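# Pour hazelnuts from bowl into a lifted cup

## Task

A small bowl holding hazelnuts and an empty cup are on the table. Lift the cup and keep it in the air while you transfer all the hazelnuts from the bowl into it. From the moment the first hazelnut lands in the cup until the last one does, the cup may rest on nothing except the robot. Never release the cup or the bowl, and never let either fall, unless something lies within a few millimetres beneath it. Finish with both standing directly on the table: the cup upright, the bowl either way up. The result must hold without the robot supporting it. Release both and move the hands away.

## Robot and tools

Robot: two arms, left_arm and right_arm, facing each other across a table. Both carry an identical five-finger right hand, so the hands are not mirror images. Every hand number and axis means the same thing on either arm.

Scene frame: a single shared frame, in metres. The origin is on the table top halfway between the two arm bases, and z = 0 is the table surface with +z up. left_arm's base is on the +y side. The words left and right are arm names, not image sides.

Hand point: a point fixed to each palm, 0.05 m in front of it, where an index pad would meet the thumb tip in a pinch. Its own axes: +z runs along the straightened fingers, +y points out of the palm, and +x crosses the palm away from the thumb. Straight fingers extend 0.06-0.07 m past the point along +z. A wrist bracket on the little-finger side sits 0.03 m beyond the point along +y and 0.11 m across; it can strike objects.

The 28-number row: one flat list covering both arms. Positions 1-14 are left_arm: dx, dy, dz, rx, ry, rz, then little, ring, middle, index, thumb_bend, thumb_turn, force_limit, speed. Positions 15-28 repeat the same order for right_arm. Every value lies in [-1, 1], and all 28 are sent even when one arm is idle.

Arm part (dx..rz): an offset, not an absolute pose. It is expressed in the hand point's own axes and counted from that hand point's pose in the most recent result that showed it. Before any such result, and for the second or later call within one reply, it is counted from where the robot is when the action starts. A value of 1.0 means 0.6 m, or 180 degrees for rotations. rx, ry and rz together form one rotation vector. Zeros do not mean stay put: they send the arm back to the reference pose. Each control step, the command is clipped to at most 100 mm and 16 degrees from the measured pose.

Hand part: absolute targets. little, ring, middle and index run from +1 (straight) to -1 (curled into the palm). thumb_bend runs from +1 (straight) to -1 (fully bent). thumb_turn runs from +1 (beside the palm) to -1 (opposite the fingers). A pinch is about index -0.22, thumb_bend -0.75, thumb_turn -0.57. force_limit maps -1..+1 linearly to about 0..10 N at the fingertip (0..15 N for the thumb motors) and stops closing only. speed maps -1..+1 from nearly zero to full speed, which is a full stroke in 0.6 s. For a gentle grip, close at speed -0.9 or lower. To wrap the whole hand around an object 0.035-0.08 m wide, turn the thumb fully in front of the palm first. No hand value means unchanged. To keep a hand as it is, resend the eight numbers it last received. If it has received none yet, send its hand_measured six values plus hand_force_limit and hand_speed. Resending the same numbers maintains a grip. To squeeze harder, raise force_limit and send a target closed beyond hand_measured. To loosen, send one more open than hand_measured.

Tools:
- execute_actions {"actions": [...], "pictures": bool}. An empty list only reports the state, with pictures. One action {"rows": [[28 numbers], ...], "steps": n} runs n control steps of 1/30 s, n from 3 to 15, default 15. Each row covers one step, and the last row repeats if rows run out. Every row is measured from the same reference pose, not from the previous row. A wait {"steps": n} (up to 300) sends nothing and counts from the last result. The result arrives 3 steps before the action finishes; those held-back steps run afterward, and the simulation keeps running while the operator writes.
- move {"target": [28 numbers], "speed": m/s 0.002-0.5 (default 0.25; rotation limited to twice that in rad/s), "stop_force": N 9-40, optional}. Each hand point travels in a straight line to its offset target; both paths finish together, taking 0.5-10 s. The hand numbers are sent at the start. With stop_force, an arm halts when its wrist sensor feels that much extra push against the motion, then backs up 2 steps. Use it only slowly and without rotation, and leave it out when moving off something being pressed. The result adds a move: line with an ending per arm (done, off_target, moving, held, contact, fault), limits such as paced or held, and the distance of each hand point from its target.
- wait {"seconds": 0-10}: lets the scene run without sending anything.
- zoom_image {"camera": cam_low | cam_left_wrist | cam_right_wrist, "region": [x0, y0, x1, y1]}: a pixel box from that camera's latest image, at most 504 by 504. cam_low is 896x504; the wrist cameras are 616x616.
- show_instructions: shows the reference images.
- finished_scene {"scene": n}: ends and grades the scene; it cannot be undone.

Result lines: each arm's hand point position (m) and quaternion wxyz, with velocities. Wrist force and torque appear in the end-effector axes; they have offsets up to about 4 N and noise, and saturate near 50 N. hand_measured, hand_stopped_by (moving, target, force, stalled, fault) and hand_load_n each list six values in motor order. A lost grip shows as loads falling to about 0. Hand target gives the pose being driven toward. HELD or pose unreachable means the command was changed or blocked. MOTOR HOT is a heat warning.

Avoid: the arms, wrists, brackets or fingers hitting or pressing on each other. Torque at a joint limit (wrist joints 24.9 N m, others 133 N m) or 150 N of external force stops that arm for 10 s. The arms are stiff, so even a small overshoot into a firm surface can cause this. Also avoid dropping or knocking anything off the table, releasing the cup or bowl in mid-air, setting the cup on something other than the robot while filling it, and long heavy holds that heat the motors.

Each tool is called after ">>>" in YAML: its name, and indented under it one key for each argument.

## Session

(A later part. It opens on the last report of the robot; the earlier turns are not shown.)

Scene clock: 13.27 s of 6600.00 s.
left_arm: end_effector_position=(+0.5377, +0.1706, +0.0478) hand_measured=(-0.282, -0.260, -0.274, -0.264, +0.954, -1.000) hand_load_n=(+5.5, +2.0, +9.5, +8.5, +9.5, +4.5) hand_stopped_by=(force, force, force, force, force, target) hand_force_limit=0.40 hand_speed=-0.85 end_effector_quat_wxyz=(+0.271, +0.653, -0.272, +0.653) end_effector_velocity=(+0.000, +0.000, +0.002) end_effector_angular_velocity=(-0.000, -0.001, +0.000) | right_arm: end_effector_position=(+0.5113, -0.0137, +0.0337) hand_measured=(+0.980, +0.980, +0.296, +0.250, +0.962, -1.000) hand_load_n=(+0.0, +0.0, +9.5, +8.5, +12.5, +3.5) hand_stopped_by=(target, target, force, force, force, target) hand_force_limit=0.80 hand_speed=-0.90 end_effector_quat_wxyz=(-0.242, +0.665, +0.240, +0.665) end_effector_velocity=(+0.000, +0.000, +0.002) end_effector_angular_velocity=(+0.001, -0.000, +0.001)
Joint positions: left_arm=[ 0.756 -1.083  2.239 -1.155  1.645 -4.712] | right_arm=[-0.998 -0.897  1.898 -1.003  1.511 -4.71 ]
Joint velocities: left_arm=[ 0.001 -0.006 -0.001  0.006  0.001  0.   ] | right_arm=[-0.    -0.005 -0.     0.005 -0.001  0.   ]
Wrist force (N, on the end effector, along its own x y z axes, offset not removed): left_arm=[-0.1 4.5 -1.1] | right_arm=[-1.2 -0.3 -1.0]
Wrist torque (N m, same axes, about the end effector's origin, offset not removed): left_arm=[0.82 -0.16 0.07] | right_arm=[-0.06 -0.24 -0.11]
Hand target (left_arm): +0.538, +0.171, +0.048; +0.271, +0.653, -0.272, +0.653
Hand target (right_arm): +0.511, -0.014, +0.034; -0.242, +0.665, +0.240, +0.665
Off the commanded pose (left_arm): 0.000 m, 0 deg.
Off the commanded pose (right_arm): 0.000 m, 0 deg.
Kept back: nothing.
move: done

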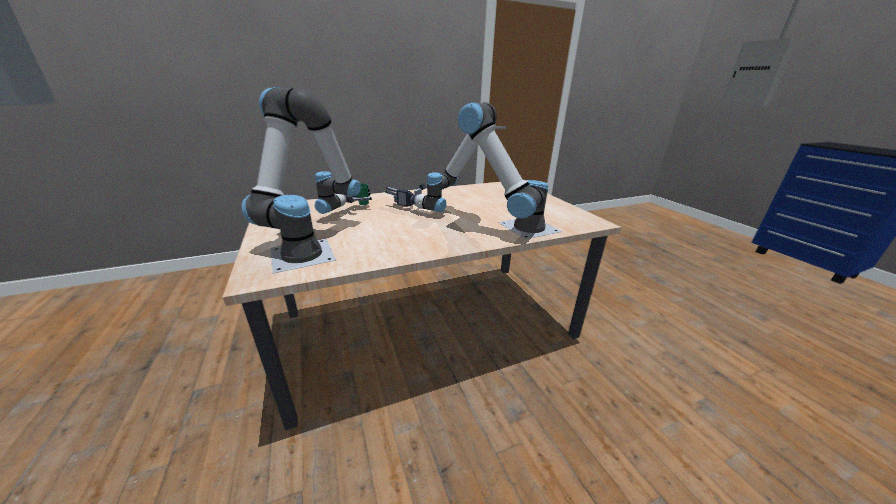

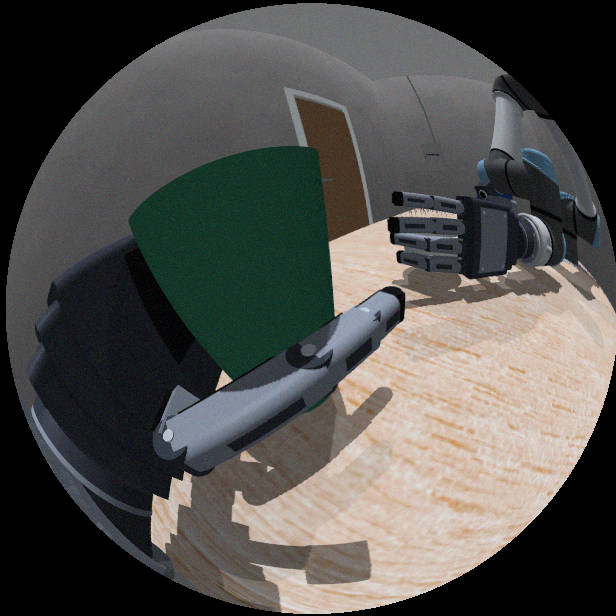

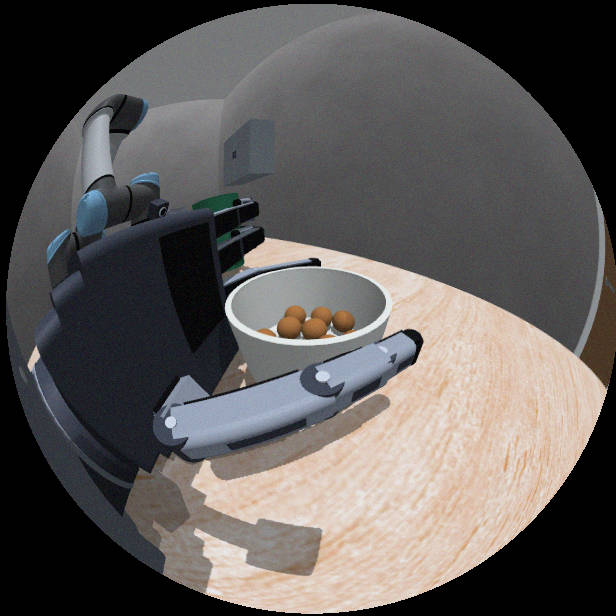

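>>> move:
  target: [0.0457,0.0805,-0.008,-0.1344,0.0423,0.1913,-0.6,-0.6,-0.7,-0.7,0.2,-1,0.4,-0.85,0.3188,-0.3763,-0.2832,0.1841,-0.0766,0.2423,0.98,0.98,-0.75,-0.75,0.15,-1,0.8,-0.9]
  speed: 0.2

>>> move:
  target: [0.187,0.267,0.123,0,0,0,-0.6,-0.6,-0.7,-0.7,0.2,-1,0.4,-0.85,-0.0073,0.0398,0,0,0,0.111,0.98,0.98,-0.75,-0.75,0.15,-1,0.8,-0.9]
  speed: 0.15

>>> zoom_image:
  camera: "cam_low"
  region: [360, 145, 460, 220]

Scene clock: 16.77 s of 6600.00 s.
left_arm: end_effector_position=(+0.5001, +0.1400, +0.0753) hand_measured=(-0.282, -0.260, -0.274, -0.264, +0.954, -1.000) hand_load_n=(+5.5, +2.0, +9.5, +8.5, +9.5, +4.5) hand_stopped_by=(force, force, force, force, force, target) hand_force_limit=0.40 hand_speed=-0.85 end_effector_quat_wxyz=(+0.213, +0.431, -0.562, +0.674) end_effector_velocity=(-0.000, -0.000, -0.000) end_effector_angular_velocity=(+0.003, -0.002, -0.002) | right_arm: end_effector_position=(+0.2364, +0.0497, +0.2254) hand_measured=(+0.980, +0.980, +0.296, +0.250, +0.962, -1.000) hand_load_n=(+0.0, +0.0, +9.5, +8.5, +12.5, +3.0) hand_stopped_by=(target, target, force, force, force, target) hand_force_limit=0.80 hand_speed=-0.90 end_effector_quat_wxyz=(-0.613, +0.683, +0.181, +0.354) end_effector_velocity=(-0.002, +0.001, +0.001) end_effector_angular_velocity=(+0.003, +0.003, +0.004)
Joint positions: left_arm=[ 0.815 -1.162  2.105 -0.941  2.14  -4.101] | right_arm=[-0.91  -1.542  2.071 -0.531  0.988 -3.924]
Joint velocities: left_arm=[ 0.     0.    -0.002  0.005  0.003  0.004] | right_arm=[ 0.001 -0.003  0.    -0.001 -0.004  0.006]
Wrist force (N, on the end effector, along its own x y z axes, offset not removed): left_arm=[2.9 -0.7 -1.2] | right_arm=[-1.9 1.2 -0.2]
Wrist torque (N m, same axes, about the end effector's origin, offset not removed): left_arm=[-0.07 -0.61 -0.05] | right_arm=[0.23 0.03 -0.08]
Hand target (left_arm): +0.500, +0.140, +0.075; +0.213, +0.430, -0.562, +0.674
Hand target (right_arm): +0.236, +0.050, +0.225; -0.613, +0.683, +0.181, +0.353
Off the commanded pose (left_arm): 0.000 m, 0 deg.
Off the commanded pose (right_arm): 0.000 m, 0 deg.
Kept back: nothing.
move: done

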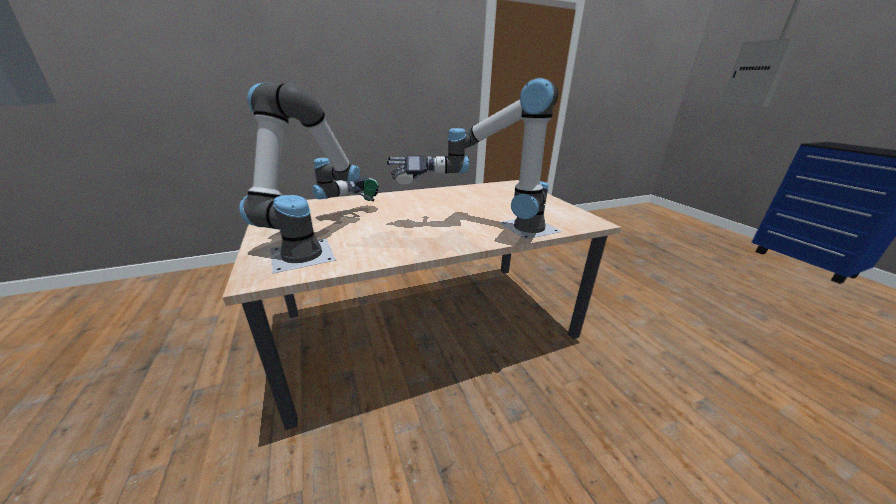

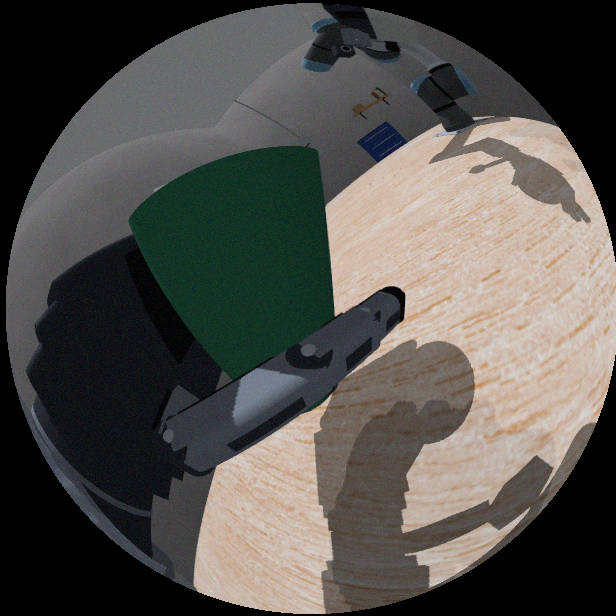

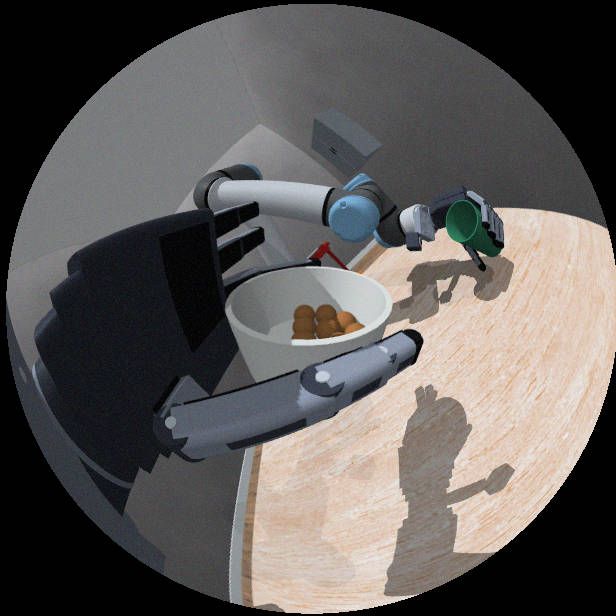

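Scene clock: 18.70 s of 6600.00 s.
left_arm: end_effector_position=(+0.3417, +0.0041, +0.0751) hand_measured=(-0.282, -0.260, -0.274, -0.264, +0.954, -1.000) hand_load_n=(+5.5, +2.0, +9.5, +8.5, +9.5, +4.5) hand_stopped_by=(force, force, force, force, force, target) hand_force_limit=0.40 hand_speed=-0.85 end_effector_quat_wxyz=(+0.213, +0.430, -0.562, +0.674) end_effector_velocity=(-0.001, -0.001, -0.000) end_effector_angular_velocity=(+0.001, +0.000, +0.002) | right_arm: end_effector_position=(+0.2497, +0.0462, +0.2054) hand_measured=(+0.980, +0.980, +0.296, +0.250, +0.962, -1.000) hand_load_n=(+0.0, +0.0, +9.5, +8.5, +12.5, +3.0) hand_stopped_by=(target, target, force, force, force, target) hand_force_limit=0.80 hand_speed=-0.90 end_effector_quat_wxyz=(-0.665, +0.704, +0.060, +0.242) end_effector_velocity=(-0.000, -0.000, -0.001) end_effector_angular_velocity=(-0.000, +0.003, +0.000)
Joint positions: left_arm=[ 0.242 -1.261  2.271 -1.009  1.568 -4.101] | right_arm=[-0.994 -1.494  2.071 -0.578  0.904 -3.575]
Joint velocities: left_arm=[-0.005  0.001 -0.001  0.001 -0.007  0.   ] | right_arm=[-0.     0.001  0.001 -0.001 -0.001  0.002]
Wrist force (N, on the end effector, along its own x y z axes, offset not removed): left_arm=[-0.6 1.4 -1.4] | right_arm=[0.3 1.5 0.0]
Wrist torque (N m, same axes, about the end effector's origin, offset not removed): left_arm=[0.36 -0.05 -0.05] | right_arm=[-0.04 -0.23 0.05]
Hand target (left_arm): +0.342, +0.004, +0.075; +0.213, +0.430, -0.562, +0.674
Hand target (right_arm): +0.250, +0.046, +0.205; +0.665, -0.704, -0.060, -0.242
Off the commanded pose (left_arm): 0.000 m, 0 deg.
Off the commanded pose (right_arm): 0.000 m, 0 deg.
Kept back: nothing.
move: done

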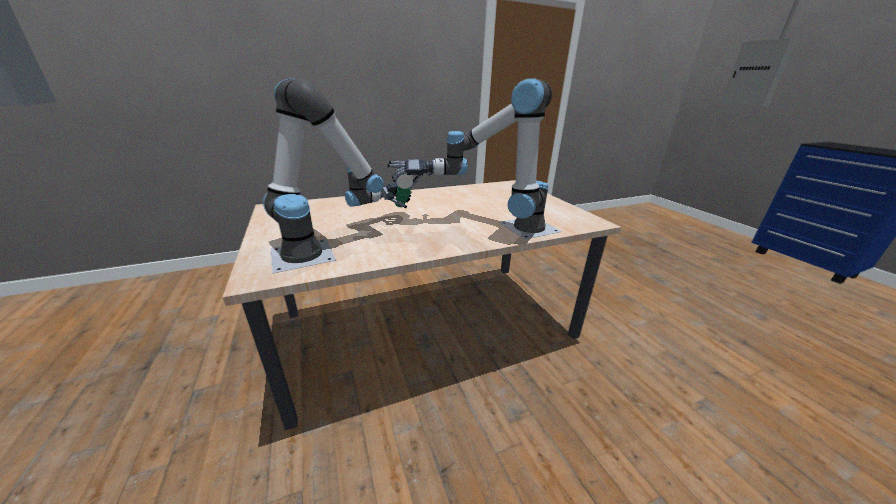

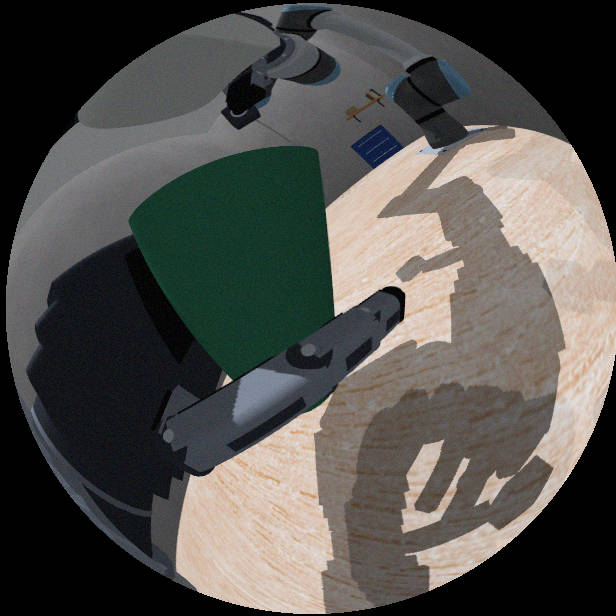

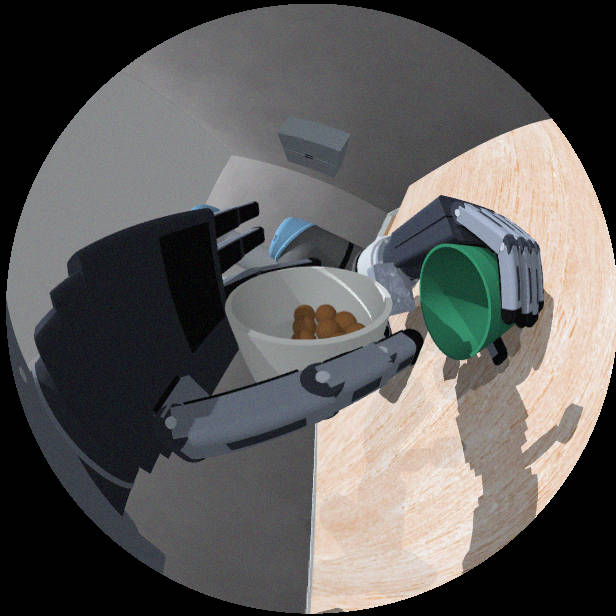

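Region (360, 145, 460, 220) of cam_low's 896x504 image, scaled by 5.040, with more detail than that image has; it fills the top 378 rows of this view, and the rest is white.

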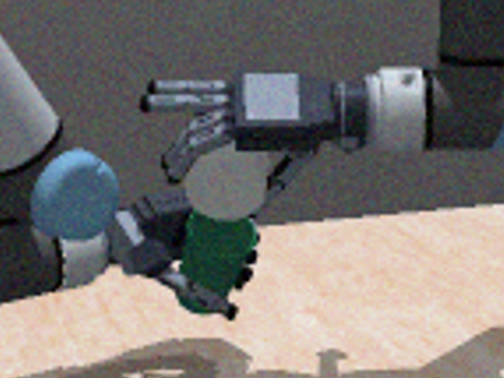

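>>> move:
  target: [0,0,0,0,0,0,-0.6,-0.6,-0.7,-0.7,0.2,-1,0.4,-0.85,0.0035,0.0357,0.006,0,0,0.067,0.98,0.98,-0.75,-0.75,0.15,-1,0.8,-0.9]
  speed: 0.07

>>> zoom_image:
  camera: "cam_low"
  region: [360, 145, 460, 220]

Scene clock: 20.77 s of 6600.00 s.
left_arm: end_effector_position=(+0.3417, +0.0041, +0.0751) hand_measured=(-0.282, -0.260, -0.274, -0.264, +0.954, -1.000) hand_load_n=(+5.5, +2.0, +9.5, +8.5, +9.5, +4.5) hand_stopped_by=(force, force, force, force, force, target) hand_force_limit=0.40 hand_speed=-0.85 end_effector_quat_wxyz=(+0.213, +0.430, -0.562, +0.674) end_effector_velocity=(+0.000, +0.000, +0.000) end_effector_angular_velocity=(-0.000, +0.000, +0.001) | right_arm: end_effector_position=(+0.2611, +0.0469, +0.1869) hand_measured=(+0.980, +0.980, +0.296, +0.250, +0.962, -1.000) hand_load_n=(+0.0, +0.0, +9.5, +8.5, +12.5, +2.5) hand_stopped_by=(target, target, force, force, force, target) hand_force_limit=0.80 hand_speed=-0.90 end_effector_quat_wxyz=(-0.686, +0.707, -0.014, +0.171) end_effector_velocity=(+0.001, +0.000, -0.001) end_effector_angular_velocity=(+0.003, +0.010, -0.001)
Joint positions: left_arm=[ 0.242 -1.261  2.271 -1.009  1.568 -4.101] | right_arm=[-1.04  -1.435  2.067 -0.633  0.858 -3.366]
Joint velocities: left_arm=[-0.    -0.001  0.     0.    -0.001 -0.   ] | right_arm=[-0.002  0.004 -0.    -0.004 -0.001  0.011]
Wrist force (N, on the end effector, along its own x y z axes, offset not removed): left_arm=[-0.8 1.6 -1.0] | right_arm=[-1.2 2.4 0.1]
Wrist torque (N m, same axes, about the end effector's origin, offset not removed): left_arm=[0.23 -0.15 -0.05] | right_arm=[0.16 -0.07 -0.07]
Hand target (left_arm): +0.342, +0.004, +0.075; +0.213, +0.430, -0.562, +0.674
Hand target (right_arm): +0.261, +0.047, +0.187; +0.687, -0.707, +0.014, -0.171
Off the commanded pose (left_arm): 0.000 m, 0 deg.
Off the commanded pose (right_arm): 0.000 m, 0 deg.
Kept back: nothing.
move: done

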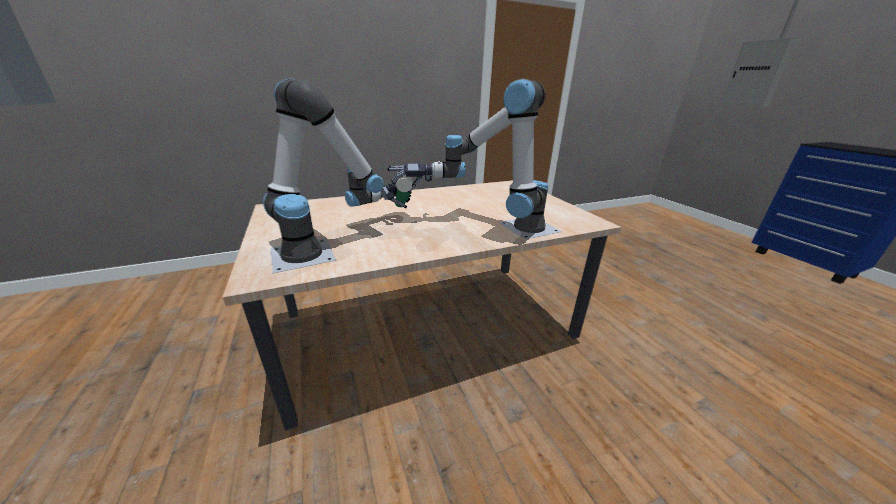

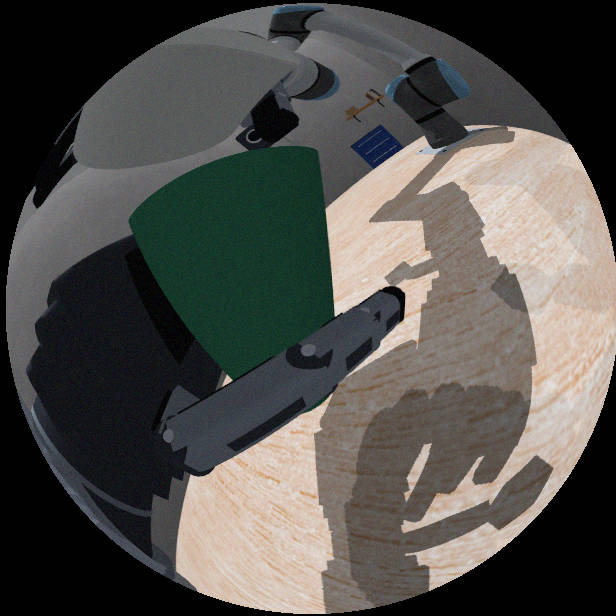

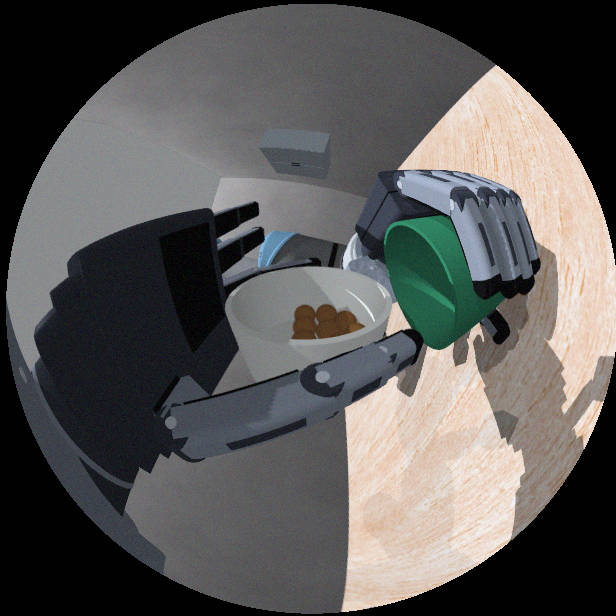

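Region (360, 145, 460, 220) of cam_low's 896x504 image, scaled by 5.040, with more detail than that image has; it fills the top 378 rows of this view, and the rest is white.

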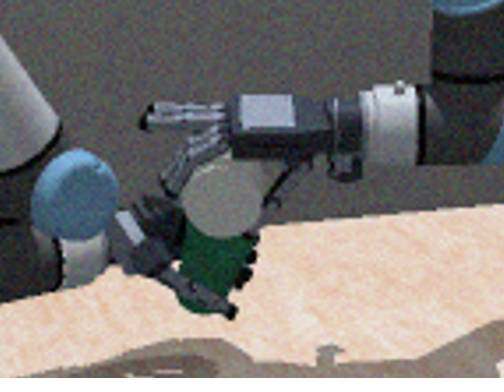

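>>> move:
  target: [0,0,0,0,0,0,-0.6,-0.6,-0.7,-0.7,0.2,-1,0.4,-0.85,0.014,-0.004,0,0,0,0.072,0.98,0.98,-0.75,-0.75,0.15,-1,0.8,-0.9]
  speed: 0.03

Scene clock: 25.00 s of 6600.00 s.
left_arm: end_effector_position=(+0.3417, +0.0041, +0.0751) hand_measured=(-0.282, -0.260, -0.274, -0.264, +0.954, -1.000) hand_load_n=(+5.5, +2.0, +9.5, +8.5, +9.5, +4.5) hand_stopped_by=(force, force, force, force, force, target) hand_force_limit=0.40 hand_speed=-0.85 end_effector_quat_wxyz=(+0.213, +0.430, -0.562, +0.674) end_effector_velocity=(+0.000, +0.000, -0.000) end_effector_angular_velocity=(+0.000, +0.000, +0.001) | right_arm: end_effector_position=(+0.2685, +0.0449, +0.1911) hand_measured=(+0.980, +0.980, +0.296, +0.250, +0.962, -1.000) hand_load_n=(+0.0, +0.0, +9.5, +8.0, +12.5, +2.5) hand_stopped_by=(target, target, force, force, force, target) hand_force_limit=0.80 hand_speed=-0.90 end_effector_quat_wxyz=(+0.701, -0.701, +0.093, -0.093) end_effector_velocity=(+0.001, -0.000, -0.001) end_effector_angular_velocity=(+0.003, +0.012, -0.001)
Joint positions: left_arm=[ 0.242 -1.261  2.271 -1.009  1.568 -4.101] | right_arm=[-1.083 -1.414  2.046 -0.633  0.816 -3.141]
Joint velocities: left_arm=[ 0.001  0.001  0.    -0.001  0.    -0.   ] | right_arm=[-0.003  0.004 -0.002 -0.001 -0.001  0.012]
Wrist force (N, on the end effector, along its own x y z axes, offset not removed): left_arm=[-1.9 1.4 -1.3] | right_arm=[-0.7 1.1 0.0]
Wrist torque (N m, same axes, about the end effector's origin, offset not removed): left_arm=[0.31 0.17 -0.16] | right_arm=[0.08 0.10 -0.10]
Hand target (left_arm): +0.342, +0.004, +0.075; +0.213, +0.430, -0.562, +0.674
Hand target (right_arm): +0.269, +0.045, +0.191; +0.701, -0.701, +0.093, -0.093
Off the commanded pose (left_arm): 0.000 m, 0 deg.
Off the commanded pose (right_arm): 0.000 m, 0 deg.
Kept back: nothing.
move: done

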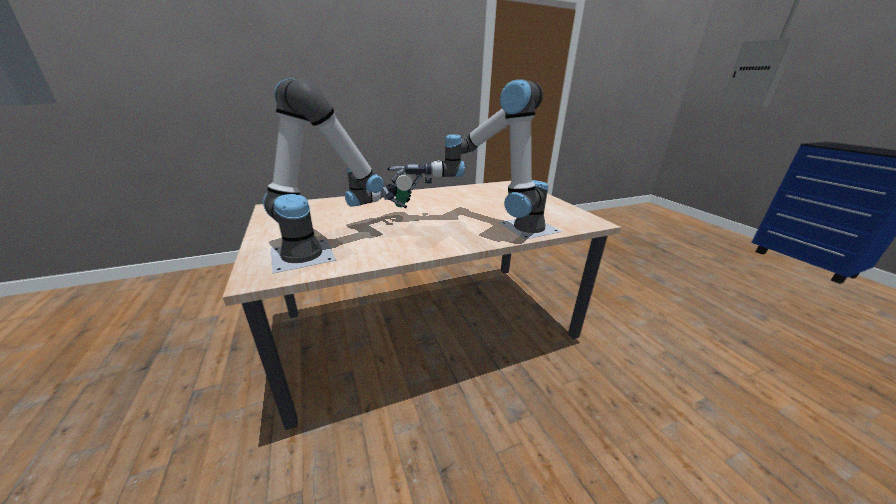

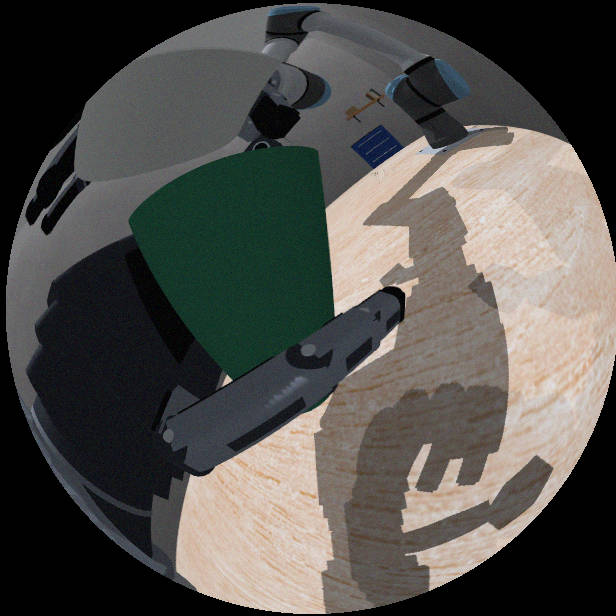

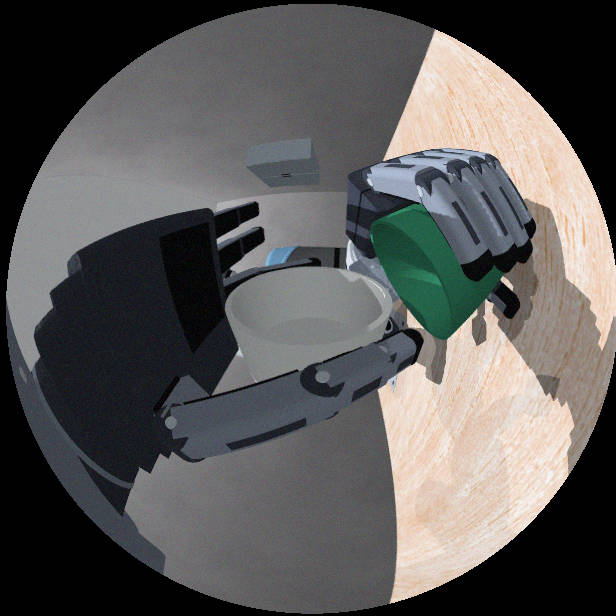

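>>> move:
  target: [0,0,0,0,0,0,-0.6,-0.6,-0.7,-0.7,0.2,-1,0.4,-0.85,0.014,-0.011,0,0,0,0.078,0.98,0.98,-0.75,-0.75,0.15,-1,0.8,-0.9]
  speed: 0.07

>>> zoom_image:
  camera: "cam_low"
  region: [230, 150, 620, 300]

Scene clock: 27.30 s of 6600.00 s.
left_arm: end_effector_position=(+0.3417, +0.0041, +0.0751) hand_measured=(-0.282, -0.260, -0.274, -0.264, +0.954, -1.000) hand_load_n=(+5.5, +2.0, +9.5, +8.5, +9.5, +4.5) hand_stopped_by=(force, force, force, force, force, target) hand_force_limit=0.40 hand_speed=-0.85 end_effector_quat_wxyz=(+0.213, +0.430, -0.562, +0.674) end_effector_velocity=(+0.000, -0.000, +0.000) end_effector_angular_velocity=(-0.000, +0.000, +0.001) | right_arm: end_effector_position=(+0.2766, +0.0428, +0.1977) hand_measured=(+0.980, +0.980, +0.296, +0.250, +0.962, -1.000) hand_load_n=(+0.0, +0.0, +9.5, +8.0, +12.5, +2.0) hand_stopped_by=(target, target, force, force, force, target) hand_force_limit=0.80 hand_speed=-0.90 end_effector_quat_wxyz=(+0.707, -0.684, +0.177, -0.007) end_effector_velocity=(+0.001, -0.001, +0.001) end_effector_angular_velocity=(+0.005, +0.013, -0.001)
Joint positions: left_arm=[ 0.242 -1.261  2.271 -1.009  1.568 -4.101] | right_arm=[-1.123 -1.389  2.023 -0.635  0.775 -2.897]
Joint velocities: left_arm=[ 0.001  0.    -0.001  0.    -0.    -0.   ] | right_arm=[-0.004  0.    -0.    -0.001 -0.002  0.015]
Wrist force (N, on the end effector, along its own x y z axes, offset not removed): left_arm=[-0.2 1.1 -2.5] | right_arm=[-0.2 -0.1 2.0]
Wrist torque (N m, same axes, about the end effector's origin, offset not removed): left_arm=[0.20 -0.07 -0.03] | right_arm=[-0.47 0.03 -0.22]
Hand target (left_arm): +0.342, +0.004, +0.075; +0.213, +0.430, -0.562, +0.674
Hand target (right_arm): +0.277, +0.043, +0.198; +0.707, -0.684, +0.178, -0.007
Off the commanded pose (left_arm): 0.000 m, 0 deg.
Off the commanded pose (right_arm): 0.000 m, 0 deg.
Kept back: nothing.
move: done

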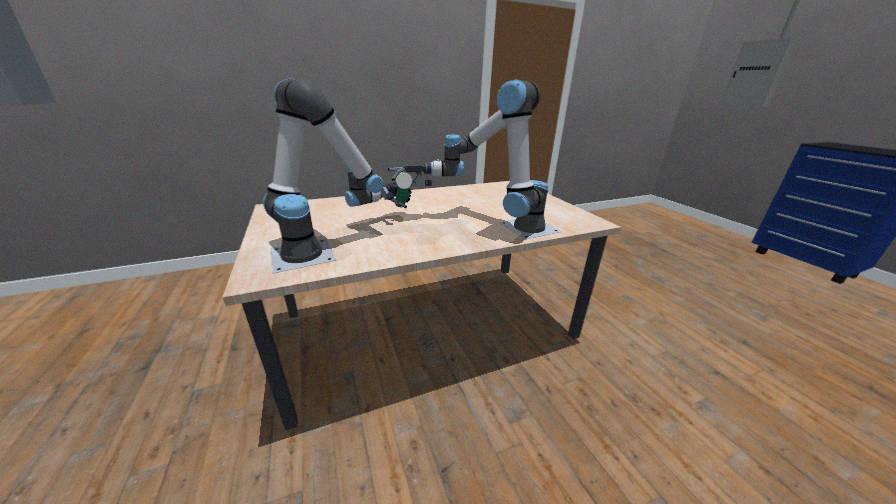

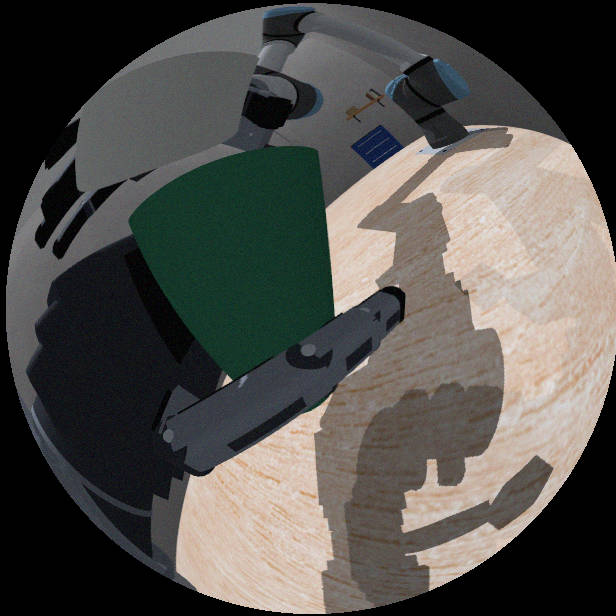

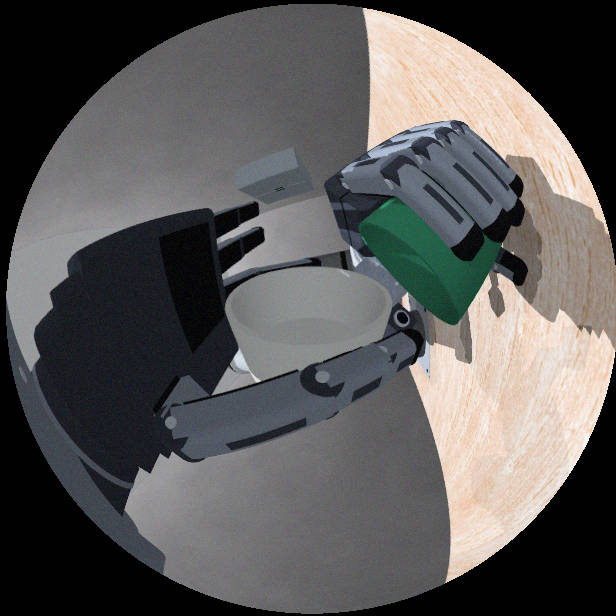

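Region (230, 150, 620, 300) of cam_low's 896x504 image, scaled by 1.292, with more detail than that image has; it fills the top 194 rows of this view, and the rest is white.

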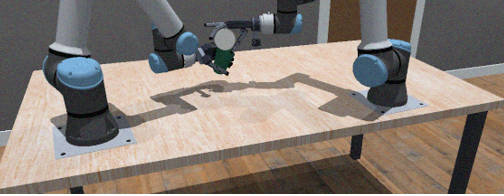

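>>> move:
  target: [-0.272,-0.3005,-0.149,0.1344,-0.0423,-0.1913,-0.6,-0.6,-0.7,-0.7,0.2,-1,0.4,-0.85,-0.0485,-0.0567,-0.067,0,0,-0.328,0.98,0.98,-0.75,-0.75,0.15,-1,0.8,-0.9]
  speed: 0.25

>>> zoom_image:
  camera: "cam_right_wrist"
  region: [330, 130, 610, 410]

Scene clock: 30.17 s of 6600.00 s.
left_arm: end_effector_position=(+0.5378, +0.1702, +0.0450) hand_measured=(-0.282, -0.260, -0.274, -0.264, +0.954, -1.000) hand_load_n=(+5.5, +2.0, +9.5, +8.5, +9.5, +4.5) hand_stopped_by=(force, force, force, force, force, target) hand_force_limit=0.40 hand_speed=-0.85 end_effector_quat_wxyz=(+0.271, +0.653, -0.272, +0.653) end_effector_velocity=(+0.001, +0.001, +0.000) end_effector_angular_velocity=(-0.003, +0.003, +0.002) | right_arm: end_effector_position=(+0.2468, +0.0091, +0.2377) hand_measured=(+0.980, +0.980, +0.296, +0.250, +0.962, -1.000) hand_load_n=(+0.0, +0.0, +9.5, +8.5, +12.5, +3.0) hand_stopped_by=(target, target, force, force, force, target) hand_force_limit=0.80 hand_speed=-0.90 end_effector_quat_wxyz=(-0.612, +0.683, +0.183, +0.354) end_effector_velocity=(-0.000, -0.000, -0.000) end_effector_angular_velocity=(-0.004, -0.006, +0.000)
Joint positions: left_arm=[ 0.755 -1.074  2.239 -1.164  1.645 -4.712] | right_arm=[-1.024 -1.635  2.127 -0.493  0.874 -3.927]
Joint velocities: left_arm=[ 0.003  0.001 -0.002  0.002  0.001 -0.004] | right_arm=[ 0.001 -0.001 -0.     0.003  0.001 -0.009]
Wrist force (N, on the end effector, along its own x y z axes, offset not removed): left_arm=[-0.7 3.0 1.0] | right_arm=[-0.9 0.2 0.0]
Wrist torque (N m, same axes, about the end effector's origin, offset not removed): left_arm=[0.41 -0.15 0.04] | right_arm=[-0.15 -0.12 -0.09]
Hand target (left_arm): +0.538, +0.170, +0.045; +0.271, +0.653, -0.272, +0.653
Hand target (right_arm): +0.247, +0.009, +0.238; -0.612, +0.683, +0.183, +0.355
Off the commanded pose (left_arm): 0.000 m, 0 deg.
Off the commanded pose (right_arm): 0.000 m, 0 deg.
Kept back: nothing.
move: done

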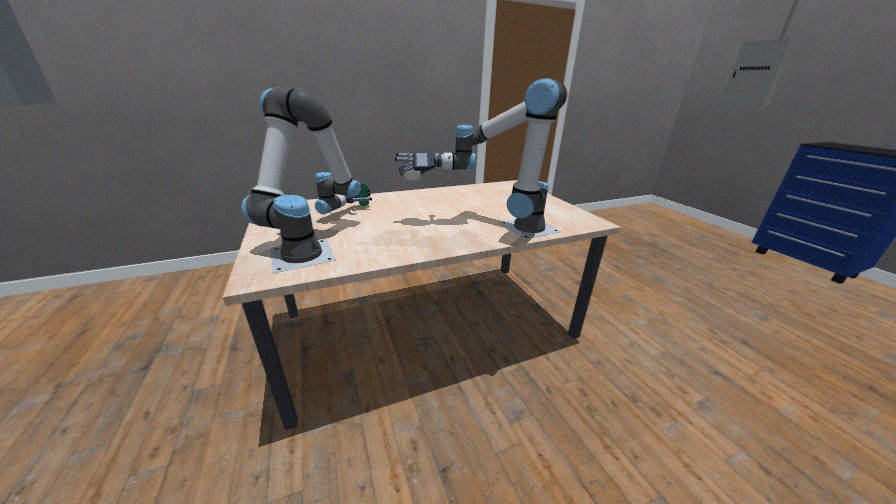

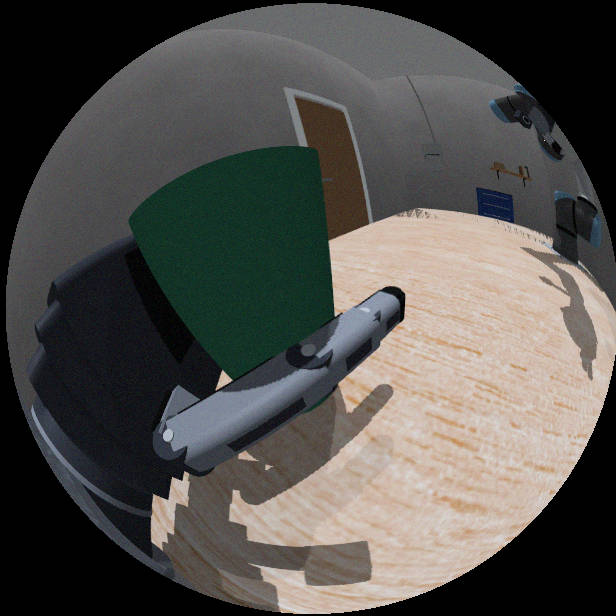

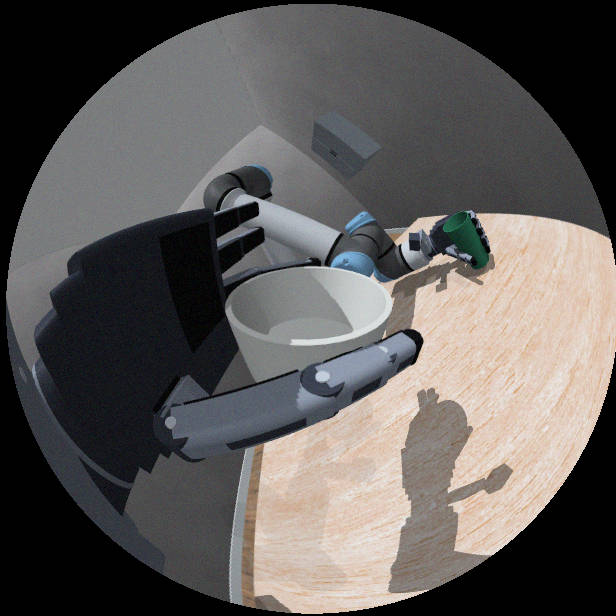

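Region (330, 130, 610, 410) of cam_right_wrist's 616x616 image, scaled by 1.800, with more detail than that image has.

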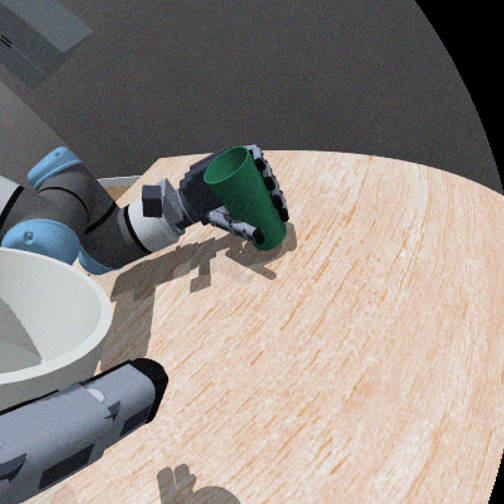

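>>> move:
  target: [-0.015,0,0,0,0,0,-0.6,-0.6,-0.7,-0.7,0.2,-1,0.4,-0.85,0.0547,0.56,0.0775,-0.1841,0.0766,-0.2413,0.98,0.98,-0.75,-0.75,0.15,-1,0.8,-0.9]
  speed: 0.25

Scene clock: 32.93 s of 6600.00 s.
left_arm: end_effector_position=(+0.5378, +0.1702, +0.0360) hand_measured=(-0.282, -0.260, -0.274, -0.264, +0.954, -1.000) hand_load_n=(+5.5, +2.0, +9.5, +8.5, +9.5, +4.5) hand_stopped_by=(force, force, force, force, force, target) hand_force_limit=0.40 hand_speed=-0.85 end_effector_quat_wxyz=(+0.271, +0.653, -0.272, +0.653) end_effector_velocity=(-0.000, -0.000, -0.000) end_effector_angular_velocity=(-0.000, +0.001, -0.000) | right_arm: end_effector_position=(+0.5107, -0.0137, +0.0237) hand_measured=(+0.980, +0.980, +0.296, +0.250, +0.962, -1.000) hand_load_n=(+0.0, +0.0, +9.5, +8.5, +12.5, +3.5) hand_stopped_by=(target, target, force, force, force, target) hand_force_limit=0.80 hand_speed=-0.90 end_effector_quat_wxyz=(-0.243, +0.664, +0.240, +0.665) end_effector_velocity=(+0.002, -0.001, -0.001) end_effector_angular_velocity=(-0.003, -0.005, -0.006)
Joint positions: left_arm=[ 0.755 -1.05   2.24  -1.189  1.645 -4.712] | right_arm=[-0.997 -0.876  1.899 -1.025  1.512 -4.709]
Joint velocities: left_arm=[-0.     0.    -0.    -0.     0.    -0.001] | right_arm=[-0.001  0.006 -0.004 -0.004  0.005 -0.005]
Wrist force (N, on the end effector, along its own x y z axes, offset not removed): left_arm=[1.4 -1.0 -0.7] | right_arm=[-3.0 -1.4 -0.9]
Wrist torque (N m, same axes, about the end effector's origin, offset not removed): left_arm=[-0.08 -0.35 -0.18] | right_arm=[-0.10 0.20 -0.17]
Hand target (left_arm): +0.538, +0.170, +0.036; +0.271, +0.653, -0.272, +0.653
Hand target (right_arm): +0.511, -0.014, +0.024; -0.242, +0.664, +0.240, +0.665
Off the commanded pose (left_arm): 0.000 m, 0 deg.
Off the commanded pose (right_arm): 0.000 m, 0 deg.
Kept back: nothing.
move: done

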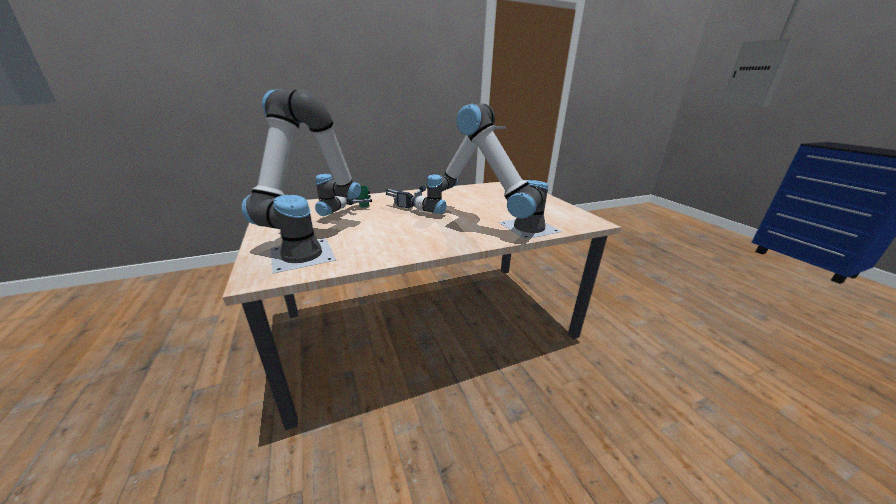

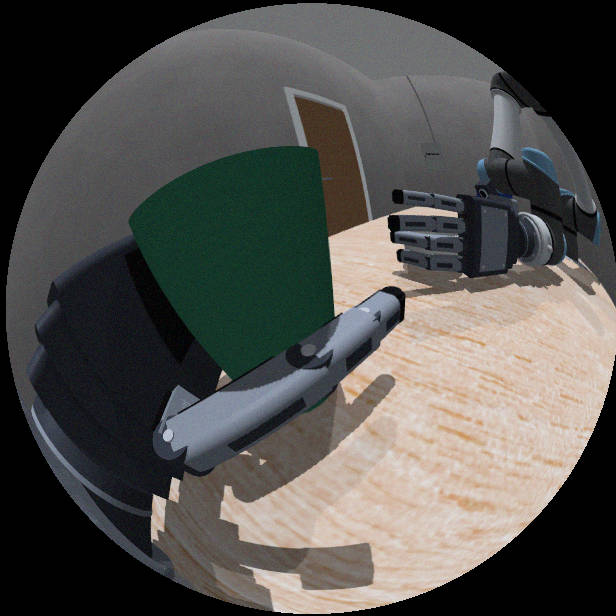

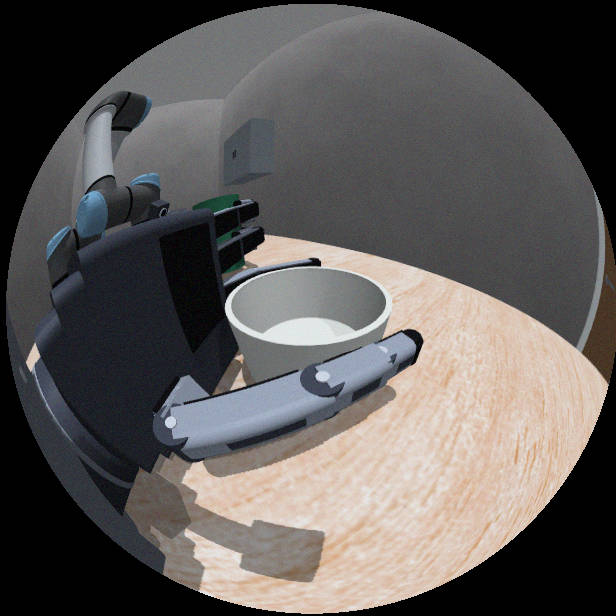

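>>> execute_actions:
  actions: []

Scene clock: 33.23 s of 6600.00 s.
left_arm: end_effector_position=(+0.5378, +0.1702, +0.0360) hand_measured=(-0.282, -0.260, -0.274, -0.264, +0.954, -1.000) hand_load_n=(+5.5, +2.0, +9.5, +8.5, +9.5, +4.5) hand_stopped_by=(force, force, force, force, force, target) hand_force_limit=0.40 hand_speed=-0.85 end_effector_quat_wxyz=(+0.271, +0.653, -0.272, +0.653) end_effector_velocity=(-0.000, +0.000, +0.000) end_effector_angular_velocity=(+0.000, +0.000, -0.000) | right_arm: end_effector_position=(+0.5109, -0.0136, +0.0236) hand_measured=(+0.980, +0.980, +0.296, +0.250, +0.962, -1.000) hand_load_n=(+0.0, +0.0, +9.5, +8.5, +12.5, +3.5) hand_stopped_by=(target, target, force, force, force, target) hand_force_limit=0.80 hand_speed=-0.90 end_effector_quat_wxyz=(-0.242, +0.664, +0.240, +0.665) end_effector_velocity=(+0.000, -0.000, +0.000) end_effector_angular_velocity=(+0.001, -0.000, -0.001)
Joint positions: left_arm=[ 0.755 -1.05   2.24  -1.189  1.645 -4.712] | right_arm=[-0.997 -0.875  1.899 -1.026  1.513 -4.71 ]
Joint velocities: left_arm=[-0.    -0.001  0.001  0.    -0.    -0.   ] | right_arm=[ 0.    -0.    -0.    -0.     0.001  0.001]
Wrist force (N, on the end effector, along its own x y z axes, offset not removed): left_arm=[0.4 2.3 0.7] | right_arm=[-2.3 0.5 4.0]
Wrist torque (N m, same axes, about the end effector's origin, offset not removed): left_arm=[0.26 -0.19 -0.04] | right_arm=[-0.21 -0.01 -0.02]
Hand target (left_arm): +0.538, +0.170, +0.036; +0.271, +0.653, -0.272, +0.653
Hand target (right_arm): +0.511, -0.014, +0.024; -0.242, +0.664, +0.240, +0.665
Off the commanded pose (left_arm): 0.000 m, 0 deg.
Off the commanded pose (right_arm): 0.000 m, 0 deg.
Kept back: nothing.
Steps of this call (steps 1 to 9: nothing new was sent). Readings (end_effector_position | what the end effector reports):
1: left_arm (+0.5378, +0.1702, +0.0360) | right_arm (+0.5107, -0.0137, +0.0237) | left_arm hand_measured=(-0.282, -0.260, -0.274, -0.264, +0.954, -1.000) hand_load_n=(+5.5, +2.0, +9.5, +8.5, +9.5, +4.5) hand_stopped_by=(force, force, force, force, force, target) hand_force_limit=0.40 hand_speed=-0.85 | right_arm hand_measured=(+0.980, +0.980, +0.296, +0.250, +0.962, -1.000) hand_load_n=(+0.0, +0.0, +9.5, +8.5, +12.5, +3.5) hand_stopped_by=(target, target, force, force, force, target) hand_force_limit=0.80 hand_speed=-0.90
2: left_arm (+0.5378, +0.1702, +0.0360) | right_arm (+0.5108, -0.0137, +0.0236) | left_arm hand_measured=(-0.282, -0.260, -0.274, -0.264, +0.954, -1.000) hand_load_n=(+5.5, +2.0, +9.5, +8.5, +9.5, +4.5) hand_stopped_by=(force, force, force, force, force, target) hand_force_limit=0.40 hand_speed=-0.85 | right_arm hand_measured=(+0.980, +0.980, +0.296, +0.250, +0.962, -1.000) hand_load_n=(+0.0, +0.0, +9.5, +8.5, +12.5, +3.5) hand_stopped_by=(target, target, force, force, force, target) hand_force_limit=0.80 hand_speed=-0.90
4: left_arm (+0.5378, +0.1702, +0.0360) | right_arm (+0.5108, -0.0136, +0.0236) | left_arm hand_measured=(-0.282, -0.260, -0.274, -0.264, +0.954, -1.000) hand_load_n=(+5.5, +2.0, +9.5, +8.5, +9.5, +4.5) hand_stopped_by=(force, force, force, force, force, target) hand_force_limit=0.40 hand_speed=-0.85 | right_arm hand_measured=(+0.980, +0.980, +0.296, +0.250, +0.962, -1.000) hand_load_n=(+0.0, +0.0, +9.5, +8.5, +12.5, +3.5) hand_stopped_by=(target, target, force, force, force, target) hand_force_limit=0.80 hand_speed=-0.90
8: left_arm (+0.5378, +0.1702, +0.0360) | right_arm (+0.5109, -0.0136, +0.0236) | left_arm hand_measured=(-0.282, -0.260, -0.274, -0.264, +0.954, -1.000) hand_load_n=(+5.5, +2.0, +9.5, +8.5, +9.5, +4.5) hand_stopped_by=(force, force, force, force, force, target) hand_force_limit=0.40 hand_speed=-0.85 | right_arm hand_measured=(+0.980, +0.980, +0.296, +0.250, +0.962, -1.000) hand_load_n=(+0.0, +0.0, +9.5, +8.5, +12.5, +3.5) hand_stopped_by=(target, target, force, force, force, target) hand_force_limit=0.80 hand_speed=-0.90
9: the state above

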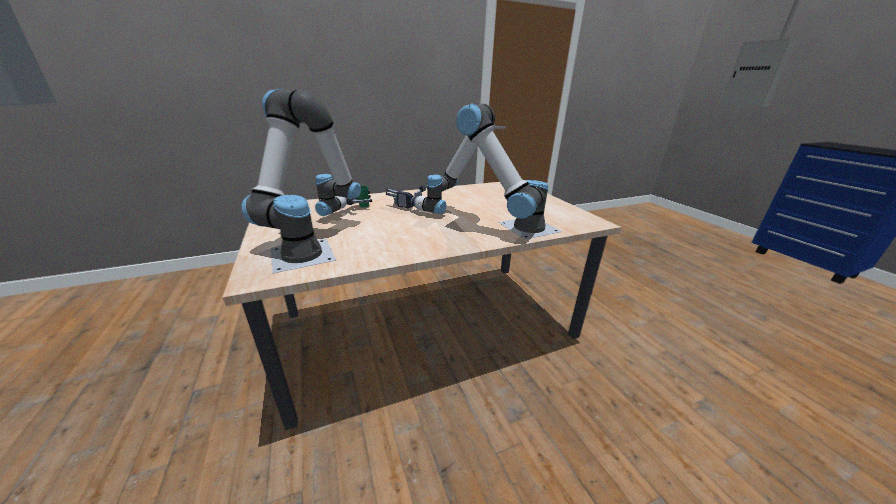

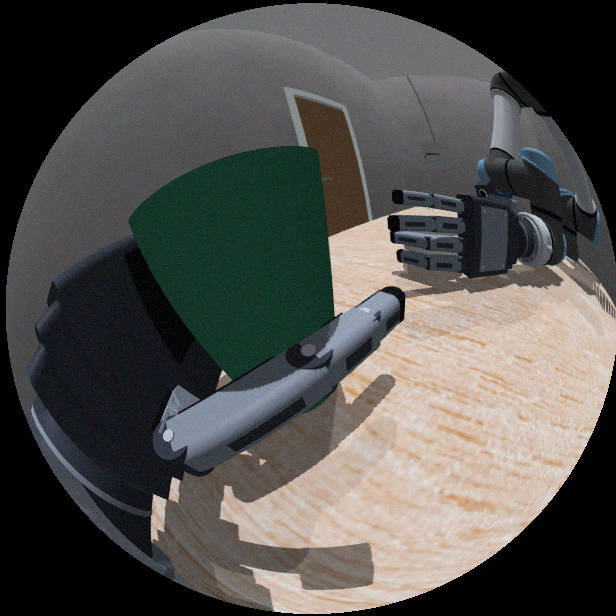

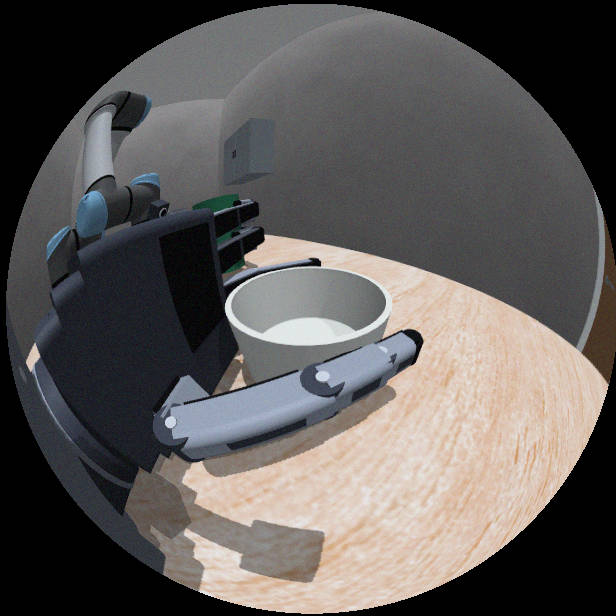

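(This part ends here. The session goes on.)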